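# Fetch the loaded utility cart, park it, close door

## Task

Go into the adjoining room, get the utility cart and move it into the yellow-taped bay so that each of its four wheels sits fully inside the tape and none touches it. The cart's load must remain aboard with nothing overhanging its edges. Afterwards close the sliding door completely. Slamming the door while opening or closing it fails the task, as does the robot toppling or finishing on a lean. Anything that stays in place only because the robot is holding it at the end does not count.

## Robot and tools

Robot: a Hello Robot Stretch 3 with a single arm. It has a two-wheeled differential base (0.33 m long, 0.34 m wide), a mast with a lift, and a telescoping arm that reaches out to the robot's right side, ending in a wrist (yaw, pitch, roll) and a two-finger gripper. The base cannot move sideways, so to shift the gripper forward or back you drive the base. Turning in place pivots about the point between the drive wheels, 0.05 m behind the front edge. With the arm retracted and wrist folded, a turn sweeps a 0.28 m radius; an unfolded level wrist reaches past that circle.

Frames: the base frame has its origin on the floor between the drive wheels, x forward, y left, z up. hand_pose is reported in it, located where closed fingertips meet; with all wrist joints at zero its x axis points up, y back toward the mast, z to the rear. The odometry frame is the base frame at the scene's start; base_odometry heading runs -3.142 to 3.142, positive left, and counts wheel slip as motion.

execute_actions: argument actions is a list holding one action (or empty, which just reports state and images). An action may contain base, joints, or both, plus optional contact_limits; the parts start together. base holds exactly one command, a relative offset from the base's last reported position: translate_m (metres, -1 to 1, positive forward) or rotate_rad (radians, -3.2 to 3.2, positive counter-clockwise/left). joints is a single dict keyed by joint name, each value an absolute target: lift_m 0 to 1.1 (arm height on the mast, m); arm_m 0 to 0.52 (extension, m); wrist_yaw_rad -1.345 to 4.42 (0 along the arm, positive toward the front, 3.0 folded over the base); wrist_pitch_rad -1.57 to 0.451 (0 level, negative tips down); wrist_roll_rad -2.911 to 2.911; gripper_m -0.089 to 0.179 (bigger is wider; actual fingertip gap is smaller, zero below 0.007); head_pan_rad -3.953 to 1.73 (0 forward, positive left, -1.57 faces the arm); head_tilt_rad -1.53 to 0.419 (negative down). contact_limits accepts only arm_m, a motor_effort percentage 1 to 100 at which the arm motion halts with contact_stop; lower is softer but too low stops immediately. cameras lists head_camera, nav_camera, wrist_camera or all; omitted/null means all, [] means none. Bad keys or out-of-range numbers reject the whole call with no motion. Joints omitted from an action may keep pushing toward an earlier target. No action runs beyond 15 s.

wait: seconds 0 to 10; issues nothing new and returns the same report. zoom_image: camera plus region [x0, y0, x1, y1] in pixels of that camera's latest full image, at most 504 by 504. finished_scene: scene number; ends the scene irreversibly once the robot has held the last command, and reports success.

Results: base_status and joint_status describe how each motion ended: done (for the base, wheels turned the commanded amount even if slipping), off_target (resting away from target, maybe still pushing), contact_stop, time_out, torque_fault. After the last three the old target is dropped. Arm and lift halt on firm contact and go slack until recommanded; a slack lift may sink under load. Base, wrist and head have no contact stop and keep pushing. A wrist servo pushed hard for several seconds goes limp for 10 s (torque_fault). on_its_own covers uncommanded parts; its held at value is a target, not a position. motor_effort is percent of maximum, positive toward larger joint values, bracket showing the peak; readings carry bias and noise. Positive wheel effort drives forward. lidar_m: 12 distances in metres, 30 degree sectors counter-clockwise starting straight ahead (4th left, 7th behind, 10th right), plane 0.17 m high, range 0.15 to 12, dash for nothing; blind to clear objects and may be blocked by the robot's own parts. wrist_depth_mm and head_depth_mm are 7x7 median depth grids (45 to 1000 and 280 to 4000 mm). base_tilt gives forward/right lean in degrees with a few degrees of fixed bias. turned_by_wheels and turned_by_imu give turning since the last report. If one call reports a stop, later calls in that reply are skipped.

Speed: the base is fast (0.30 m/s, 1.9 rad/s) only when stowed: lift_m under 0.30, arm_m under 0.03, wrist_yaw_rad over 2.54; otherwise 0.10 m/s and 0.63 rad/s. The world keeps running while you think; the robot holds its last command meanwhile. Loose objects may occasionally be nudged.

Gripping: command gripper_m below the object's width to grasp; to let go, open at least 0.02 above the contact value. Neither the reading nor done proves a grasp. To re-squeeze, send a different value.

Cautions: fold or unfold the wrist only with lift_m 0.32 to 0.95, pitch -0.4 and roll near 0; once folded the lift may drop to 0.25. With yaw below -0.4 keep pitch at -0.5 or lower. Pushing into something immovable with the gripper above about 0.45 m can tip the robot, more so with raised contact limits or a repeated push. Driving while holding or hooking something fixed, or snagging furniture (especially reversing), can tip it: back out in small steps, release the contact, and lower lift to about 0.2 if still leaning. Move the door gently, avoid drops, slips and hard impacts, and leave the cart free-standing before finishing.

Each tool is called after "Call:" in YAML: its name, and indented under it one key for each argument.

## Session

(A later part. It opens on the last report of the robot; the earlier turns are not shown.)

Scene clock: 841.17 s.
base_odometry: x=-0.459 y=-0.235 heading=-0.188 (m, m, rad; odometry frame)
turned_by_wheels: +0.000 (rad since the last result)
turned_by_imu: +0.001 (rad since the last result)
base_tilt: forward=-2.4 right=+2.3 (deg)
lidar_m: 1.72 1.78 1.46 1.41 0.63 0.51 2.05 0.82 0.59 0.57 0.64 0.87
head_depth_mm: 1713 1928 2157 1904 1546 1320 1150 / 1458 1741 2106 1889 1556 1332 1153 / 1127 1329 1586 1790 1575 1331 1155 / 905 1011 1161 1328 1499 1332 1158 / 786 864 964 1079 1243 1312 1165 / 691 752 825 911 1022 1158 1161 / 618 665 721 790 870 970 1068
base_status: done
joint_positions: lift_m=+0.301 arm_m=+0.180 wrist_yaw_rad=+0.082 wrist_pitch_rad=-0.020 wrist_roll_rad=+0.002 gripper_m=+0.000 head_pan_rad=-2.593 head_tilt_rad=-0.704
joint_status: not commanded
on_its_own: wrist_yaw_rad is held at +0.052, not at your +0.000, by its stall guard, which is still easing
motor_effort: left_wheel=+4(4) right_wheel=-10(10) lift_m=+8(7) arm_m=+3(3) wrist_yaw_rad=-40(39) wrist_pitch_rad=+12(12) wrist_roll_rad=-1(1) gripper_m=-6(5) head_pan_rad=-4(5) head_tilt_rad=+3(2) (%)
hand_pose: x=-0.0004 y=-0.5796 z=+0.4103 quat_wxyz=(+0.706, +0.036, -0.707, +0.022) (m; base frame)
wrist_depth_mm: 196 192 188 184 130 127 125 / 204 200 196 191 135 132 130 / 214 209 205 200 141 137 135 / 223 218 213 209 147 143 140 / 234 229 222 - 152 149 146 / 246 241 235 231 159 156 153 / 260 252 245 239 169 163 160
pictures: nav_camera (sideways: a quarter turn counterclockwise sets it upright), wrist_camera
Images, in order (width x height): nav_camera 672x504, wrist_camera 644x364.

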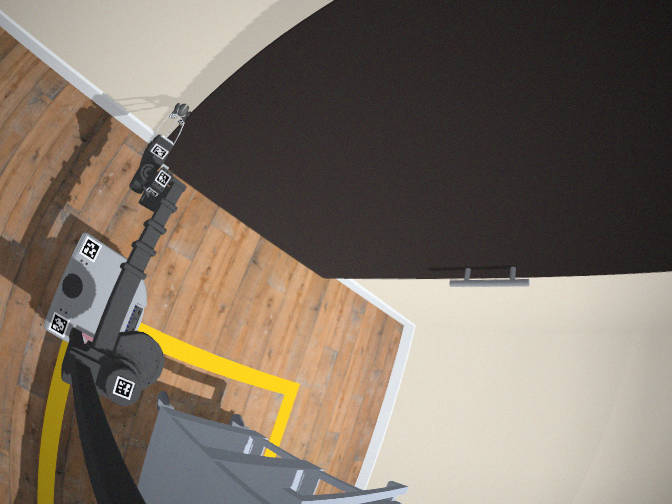

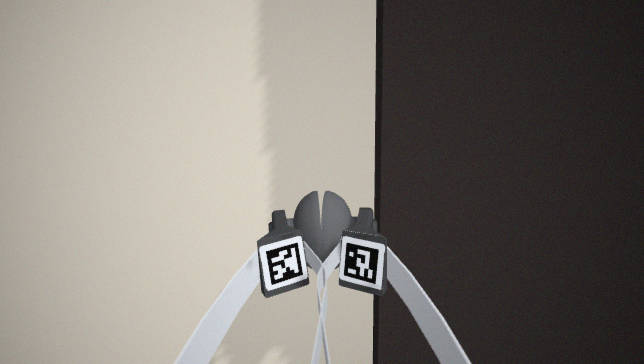

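Call:
execute_actions:
  actions:
    - {"base":{"translate_m":-0.025}}
  cameras: ["wrist_camera","nav_camera"]

Scene clock: 844.97 s.
base_odometry: x=-0.484 y=-0.230 heading=-0.188 (m, m, rad; odometry frame)
turned_by_wheels: +0.000 (rad since the last result)
turned_by_imu: +0.000 (rad since the last result)
base_tilt: forward=-2.3 right=+2.4 (deg)
lidar_m: 1.75 1.80 1.46 1.40 0.60 0.49 2.02 0.82 0.59 0.57 0.64 0.87
head_depth_mm: 1711 1901 2130 1880 1555 1327 1148 / 1453 1717 2098 1911 1550 1320 1150 / 1127 1336 1573 1787 1556 1334 1156 / 904 1017 1154 1328 1503 1334 1155 / 783 861 966 1084 1230 1305 1159 / 690 752 825 912 1022 1163 1164 / 618 666 723 788 868 968 1070
base_status: done
joint_positions: lift_m=+0.301 arm_m=+0.180 wrist_yaw_rad=+0.111 wrist_pitch_rad=-0.020 wrist_roll_rad=+0.002 gripper_m=+0.000 head_pan_rad=-2.593 head_tilt_rad=-0.704
joint_status: not commanded
on_its_own: wrist_yaw_rad is held at +0.099, not at your +0.000, by its stall guard, which is not easing now; wrist_yaw_rad is at rest, and its effort (-14) is outside its rest range (-12 to +12)
motor_effort: left_wheel=+1(8) right_wheel=-2(15) lift_m=+8(8) arm_m=+3(4) wrist_yaw_rad=-14(62) wrist_pitch_rad=+12(12) wrist_roll_rad=-1(1) gripper_m=-4(8) head_pan_rad=-5(4) head_tilt_rad=+2(3) (%)
hand_pose: x=+0.0068 y=-0.5789 z=+0.4103 quat_wxyz=(+0.706, +0.046, -0.706, +0.032) (m; base frame)
wrist_depth_mm: 200 196 190 186 129 126 123 / 210 204 199 193 135 131 127 / 219 213 206 201 140 136 132 / 229 223 216 209 146 142 138 / 241 235 227 - 151 148 144 / 254 246 239 232 159 154 150 / 268 259 248 239 168 161 156
pictures: nav_camera (sideways: a quarter turn counterclockwise sets it upright), wrist_camera
Images, in order (width x height): nav_camera 672x504, wrist_camera 644x364.

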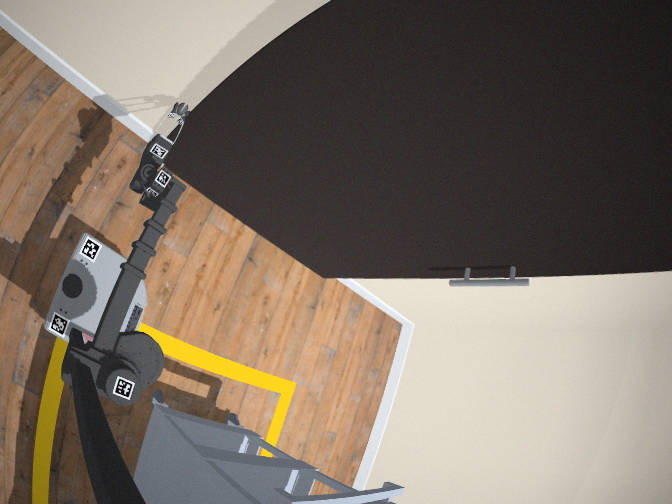

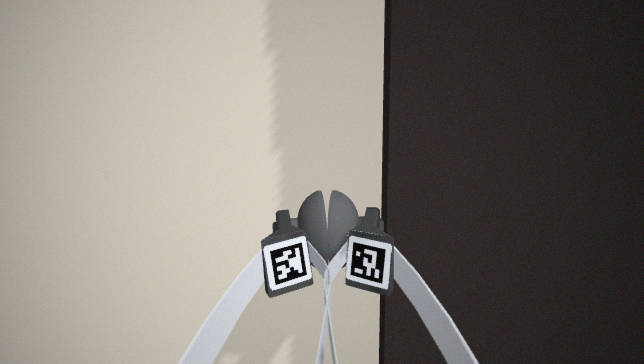

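Call:
execute_actions:
  actions:
    - {"base":{"translate_m":-0.03},"joints":{"wrist_yaw_rad":0.05}}
  cameras: ["wrist_camera","nav_camera"]

Scene clock: 849.63 s.
base_odometry: x=-0.513 y=-0.224 heading=-0.188 (m, m, rad; odometry frame)
turned_by_wheels: +0.000 (rad since the last result)
turned_by_imu: +0.001 (rad since the last result)
base_tilt: forward=-2.3 right=+2.4 (deg)
lidar_m: 1.78 1.84 1.46 1.40 0.55 0.47 1.99 0.82 0.59 0.57 0.64 0.87
head_depth_mm: 1666 1868 2098 1878 1557 1318 1149 / 1455 1716 2098 1895 1564 1320 1151 / 1171 1332 1570 1805 1567 1334 1155 / 908 1014 1152 1331 1501 1339 1155 / 787 863 958 1087 1242 1308 1162 / 692 750 825 913 1022 1166 1166 / 617 665 723 791 870 964 1065
base_status: done
joint_positions: lift_m=+0.301 arm_m=+0.180 wrist_yaw_rad=+0.147 wrist_pitch_rad=-0.020 wrist_roll_rad=+0.002 gripper_m=+0.000 head_pan_rad=-2.593 head_tilt_rad=-0.704
joint_status: wrist_yaw_rad off_target (ended at +0.147, target +0.050)
on_its_own: wrist_yaw_rad is held at +0.130, not at your +0.050, by its stall guard, which is not easing now; wrist_yaw_rad is at rest, and its effort (-22) is outside its rest range (-12 to +12)
motor_effort: left_wheel=+2(11) right_wheel=-5(22) lift_m=+8(7) arm_m=+2(3) wrist_yaw_rad=-22(83) wrist_pitch_rad=+12(12) wrist_roll_rad=-1(1) gripper_m=-4(9) head_pan_rad=-5(3) head_tilt_rad=+2(3) (%)
hand_pose: x=+0.0160 y=-0.5778 z=+0.4103 quat_wxyz=(+0.705, +0.059, -0.705, +0.045) (m; base frame)
wrist_depth_mm: 208 201 194 187 129 125 120 / 218 210 202 194 134 129 125 / 227 220 211 202 139 134 129 / 240 231 219 210 145 139 134 / 251 243 232 - 151 145 140 / 265 254 244 233 157 152 145 / 282 269 255 242 167 159 152
pictures: nav_camera (sideways: a quarter turn counterclockwise sets it upright), wrist_camera
Images, in order (width x height): nav_camera 672x504, wrist_camera 644x364.

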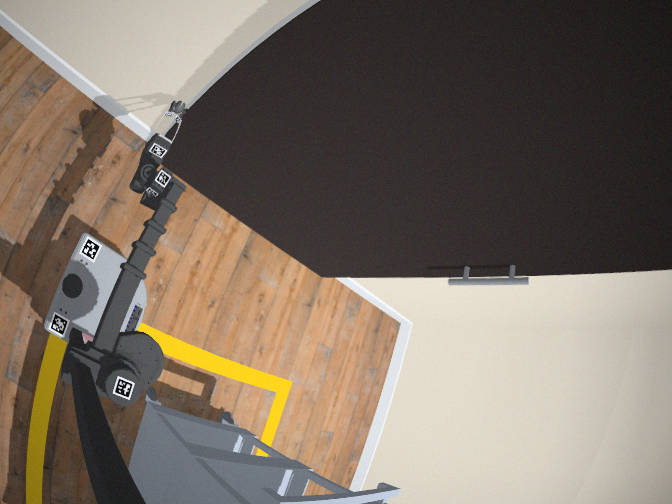

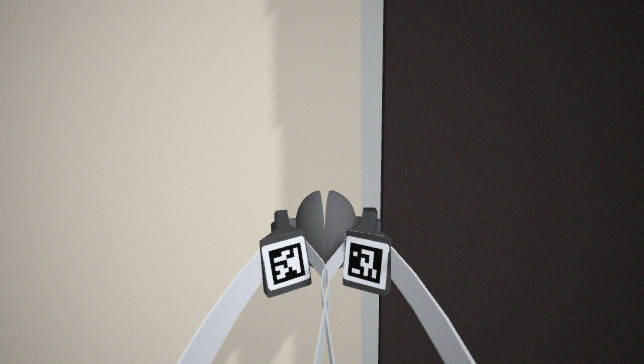

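Call:
execute_actions:
  actions:
    - {"base":{"translate_m":-0.03},"joints":{"wrist_yaw_rad":0.1,"arm_m":0.17}}
  cameras: ["wrist_camera","nav_camera"]

Scene clock: 856.20 s.
base_odometry: x=-0.543 y=-0.219 heading=-0.186 (m, m, rad; odometry frame)
turned_by_wheels: +0.002 (rad since the last result)
turned_by_imu: +0.003 (rad since the last result)
base_tilt: forward=-2.3 right=+2.4 (deg)
lidar_m: 1.81 1.87 1.46 1.40 0.51 0.44 1.96 0.81 0.59 0.56 0.65 0.88
head_depth_mm: 1666 1858 2079 1894 1561 1330 1146 / 1446 1702 2057 1884 1558 1329 1147 / 1162 1320 1572 1807 1567 1335 1152 / 900 1010 1144 1324 1488 1333 1163 / 782 859 953 1074 1234 1315 1156 / 688 748 821 909 1014 1147 1164 / 614 663 717 786 866 960 1061
base_status: done
joint_positions: lift_m=+0.301 arm_m=+0.170 wrist_yaw_rad=+0.203 wrist_pitch_rad=-0.017 wrist_roll_rad=+0.002 gripper_m=+0.000 head_pan_rad=-2.593 head_tilt_rad=-0.704
joint_status: wrist_yaw_rad off_target (ended at +0.203, target +0.100); the others done
on_its_own: right_wheel is at rest, and its effort (-33) is outside its rest range (-18 to +18); wrist_yaw_rad is at rest, and its effort (-100) is outside its rest range (-12 to +12)
motor_effort: left_wheel=+15(16) right_wheel=-33(34) lift_m=+8(8) arm_m=-4(4) wrist_yaw_rad=-100(100) wrist_pitch_rad=+10(12) wrist_roll_rad=-2(1) gripper_m=-11(12) head_pan_rad=-3(4) head_tilt_rad=+2(2) (%)
hand_pose: x=+0.0300 y=-0.5660 z=+0.4110 quat_wxyz=(+0.704, +0.078, -0.703, +0.065) (m; base frame)
wrist_depth_mm: 236 224 211 200 136 130 123 / 248 234 220 208 141 134 128 / 259 245 230 216 147 139 132 / 273 257 240 226 153 145 137 / 288 271 255 - 159 150 142 / 307 286 268 250 165 157 148 / 327 303 276 259 176 164 154
pictures: nav_camera (sideways: a quarter turn counterclockwise sets it upright), wrist_camera
Images, in order (width x height): nav_camera 672x504, wrist_camera 644x364.

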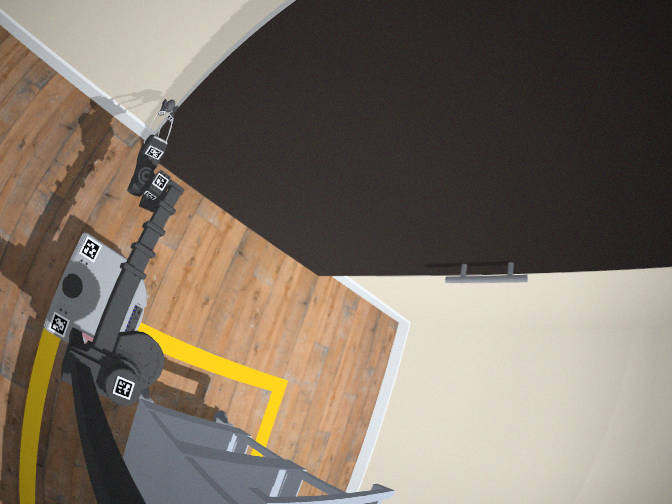

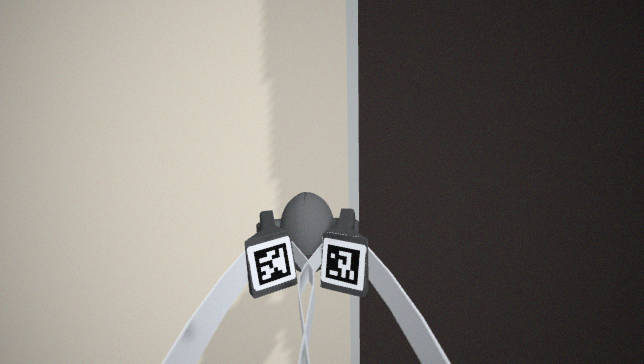

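Effort at 100 and sustained: the door is at its stop. Back off immediately.

Call:
execute_actions:
  actions:
    - {"base":{"translate_m":0.08},"joints":{"wrist_yaw_rad":0.2}}
  cameras: []

Call:
execute_actions:
  actions:
    - {"joints":{"arm_m":0.0,"wrist_yaw_rad":0.0,"head_pan_rad":2.0,"head_tilt_rad":-0.9}}

Scene clock: 860.50 s.
base_odometry: x=-0.464 y=-0.234 heading=-0.186 (m, m, rad; odometry frame)
turned_by_wheels: +0.000 (rad since the last result)
turned_by_imu: -0.001 (rad since the last result)
base_tilt: forward=-2.3 right=+2.3 (deg)
lidar_m: 1.73 1.79 1.46 1.41 0.62 0.51 2.04 0.82 0.59 0.57 0.64 0.87
head_depth_mm: 1720 1925 2117 1898 1565 1324 1151 / 1460 1727 2090 1906 1569 1328 1151 / 1032 1174 1545 1799 1571 1338 1158 / 903 1011 1149 1322 1506 1329 1161 / 783 864 961 1081 1239 1313 1166 / 689 749 823 911 1019 1157 1165 / 617 664 721 791 869 967 1071
base_status: done
joint_positions: lift_m=+0.301 arm_m=+0.170 wrist_yaw_rad=+0.202 wrist_pitch_rad=-0.017 wrist_roll_rad=+0.003 gripper_m=+0.000 head_pan_rad=-2.593 head_tilt_rad=-0.704
joint_status: all done
motor_effort: left_wheel=-1(6) right_wheel=+1(3) lift_m=+8(8) arm_m=-2(3) wrist_yaw_rad=-2(36) wrist_pitch_rad=+11(11) wrist_roll_rad=-1(1) gripper_m=-3(4) head_pan_rad=-4(4) head_tilt_rad=+3(3) (%)
hand_pose: x=+0.0298 y=-0.5658 z=+0.4109 quat_wxyz=(+0.704, +0.078, -0.703, +0.065) (m; base frame)
wrist_depth_mm: 231 220 208 197 188 167 125 / 242 230 217 205 195 173 130 / 255 241 226 214 203 180 135 / 267 253 237 222 211 175 139 / 282 265 248 - 218 173 145 / 299 279 264 245 227 172 150 / 318 296 272 256 243 170 157
pictures: none
No camera images: the call's "cameras" was empty. Leave "cameras" out to get every camera's image.

action 0: "joints": head_pan_rad = 2.0 is out of range -3.953 to 1.73

Call:
execute_actions:
  actions:
    - {"joints":{"arm_m":0.0,"wrist_yaw_rad":0.0,"head_pan_rad":-3.6,"head_tilt_rad":-0.75}}

Scene clock: 863.80 s.
base_odometry: x=-0.464 y=-0.234 heading=-0.186 (m, m, rad; odometry frame)
turned_by_wheels: +0.000 (rad since the last result)
turned_by_imu: +0.000 (rad since the last result)
base_tilt: forward=-2.4 right=+2.4 (deg)
lidar_m: 1.73 1.79 1.47 1.40 0.62 0.51 2.04 0.82 0.59 0.57 0.64 0.87
head_depth_mm: 794 705 808 1071 1179 1297 - / 802 689 798 732 1019 1226 1154 / 1913 738 814 692 892 1175 1161 / 1949 2122 900 669 1063 1264 1181 / 1837 2026 870 1693 1507 1317 1167 / 1765 1964 2172 1851 1546 1327 1154 / 1704 1887 2132 1876 1545 1321 1148
base_status: not commanded
joint_positions: lift_m=+0.301 arm_m=+0.002 wrist_yaw_rad=+0.001 wrist_pitch_rad=-0.017 wrist_roll_rad=+0.003 gripper_m=+0.000 head_pan_rad=-3.593 head_tilt_rad=-0.740
joint_status: all done
joint sent to its limit — the command would take arm_m past its lower limit, so that joint was sent only as far as its limit.
motor_effort: left_wheel=-1(1) right_wheel=+1(1) lift_m=+7(8) arm_m=-2(4) wrist_yaw_rad=-1(4) wrist_pitch_rad=+11(11) wrist_roll_rad=-1(1) gripper_m=-2(3) head_pan_rad=-4(51) head_tilt_rad=-6(16) (%)
hand_pose: x=-0.0212 y=-0.4029 z=+0.4109 quat_wxyz=(+0.706, +0.007, -0.708, -0.006) (m; base frame)
wrist_depth_mm: 346 348 348 348 296 298 299 / 359 358 361 361 308 309 310 / 375 377 377 377 321 322 320 / 388 391 393 390 335 335 335 / 409 412 412 - 350 350 351 / 429 428 431 434 366 365 367 / 451 451 448 444 383 385 384
pictures: head_camera (sideways: a quarter turn clockwise sets it upright), nav_camera (sideways: a quarter turn counterclockwise sets it upright), wrist_camera
Images, in order (width x height): head_camera 896x504, nav_camera 672x504, wrist_camera 644x364.

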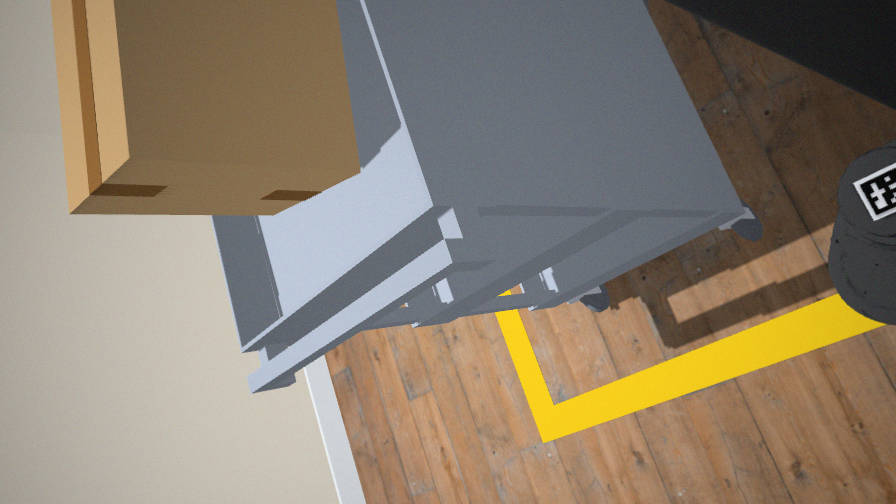

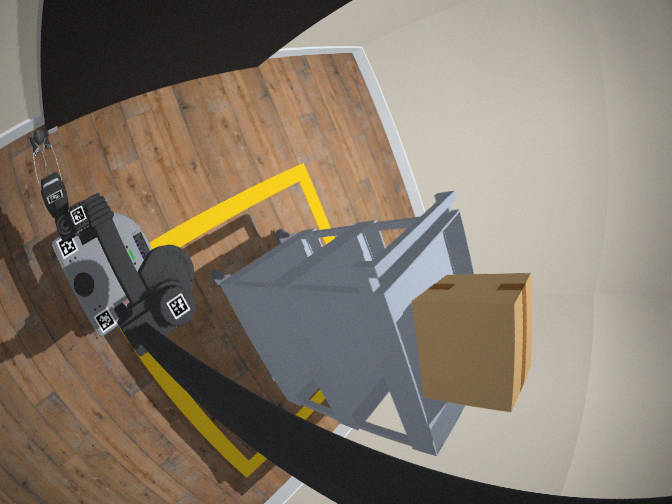

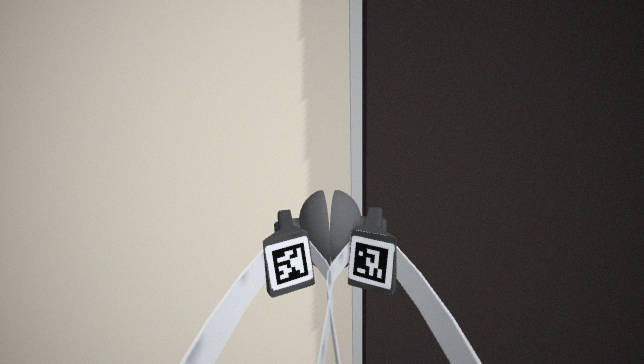

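Call:
finished_scene:
  scene: 1

The scene is finished: the task was done.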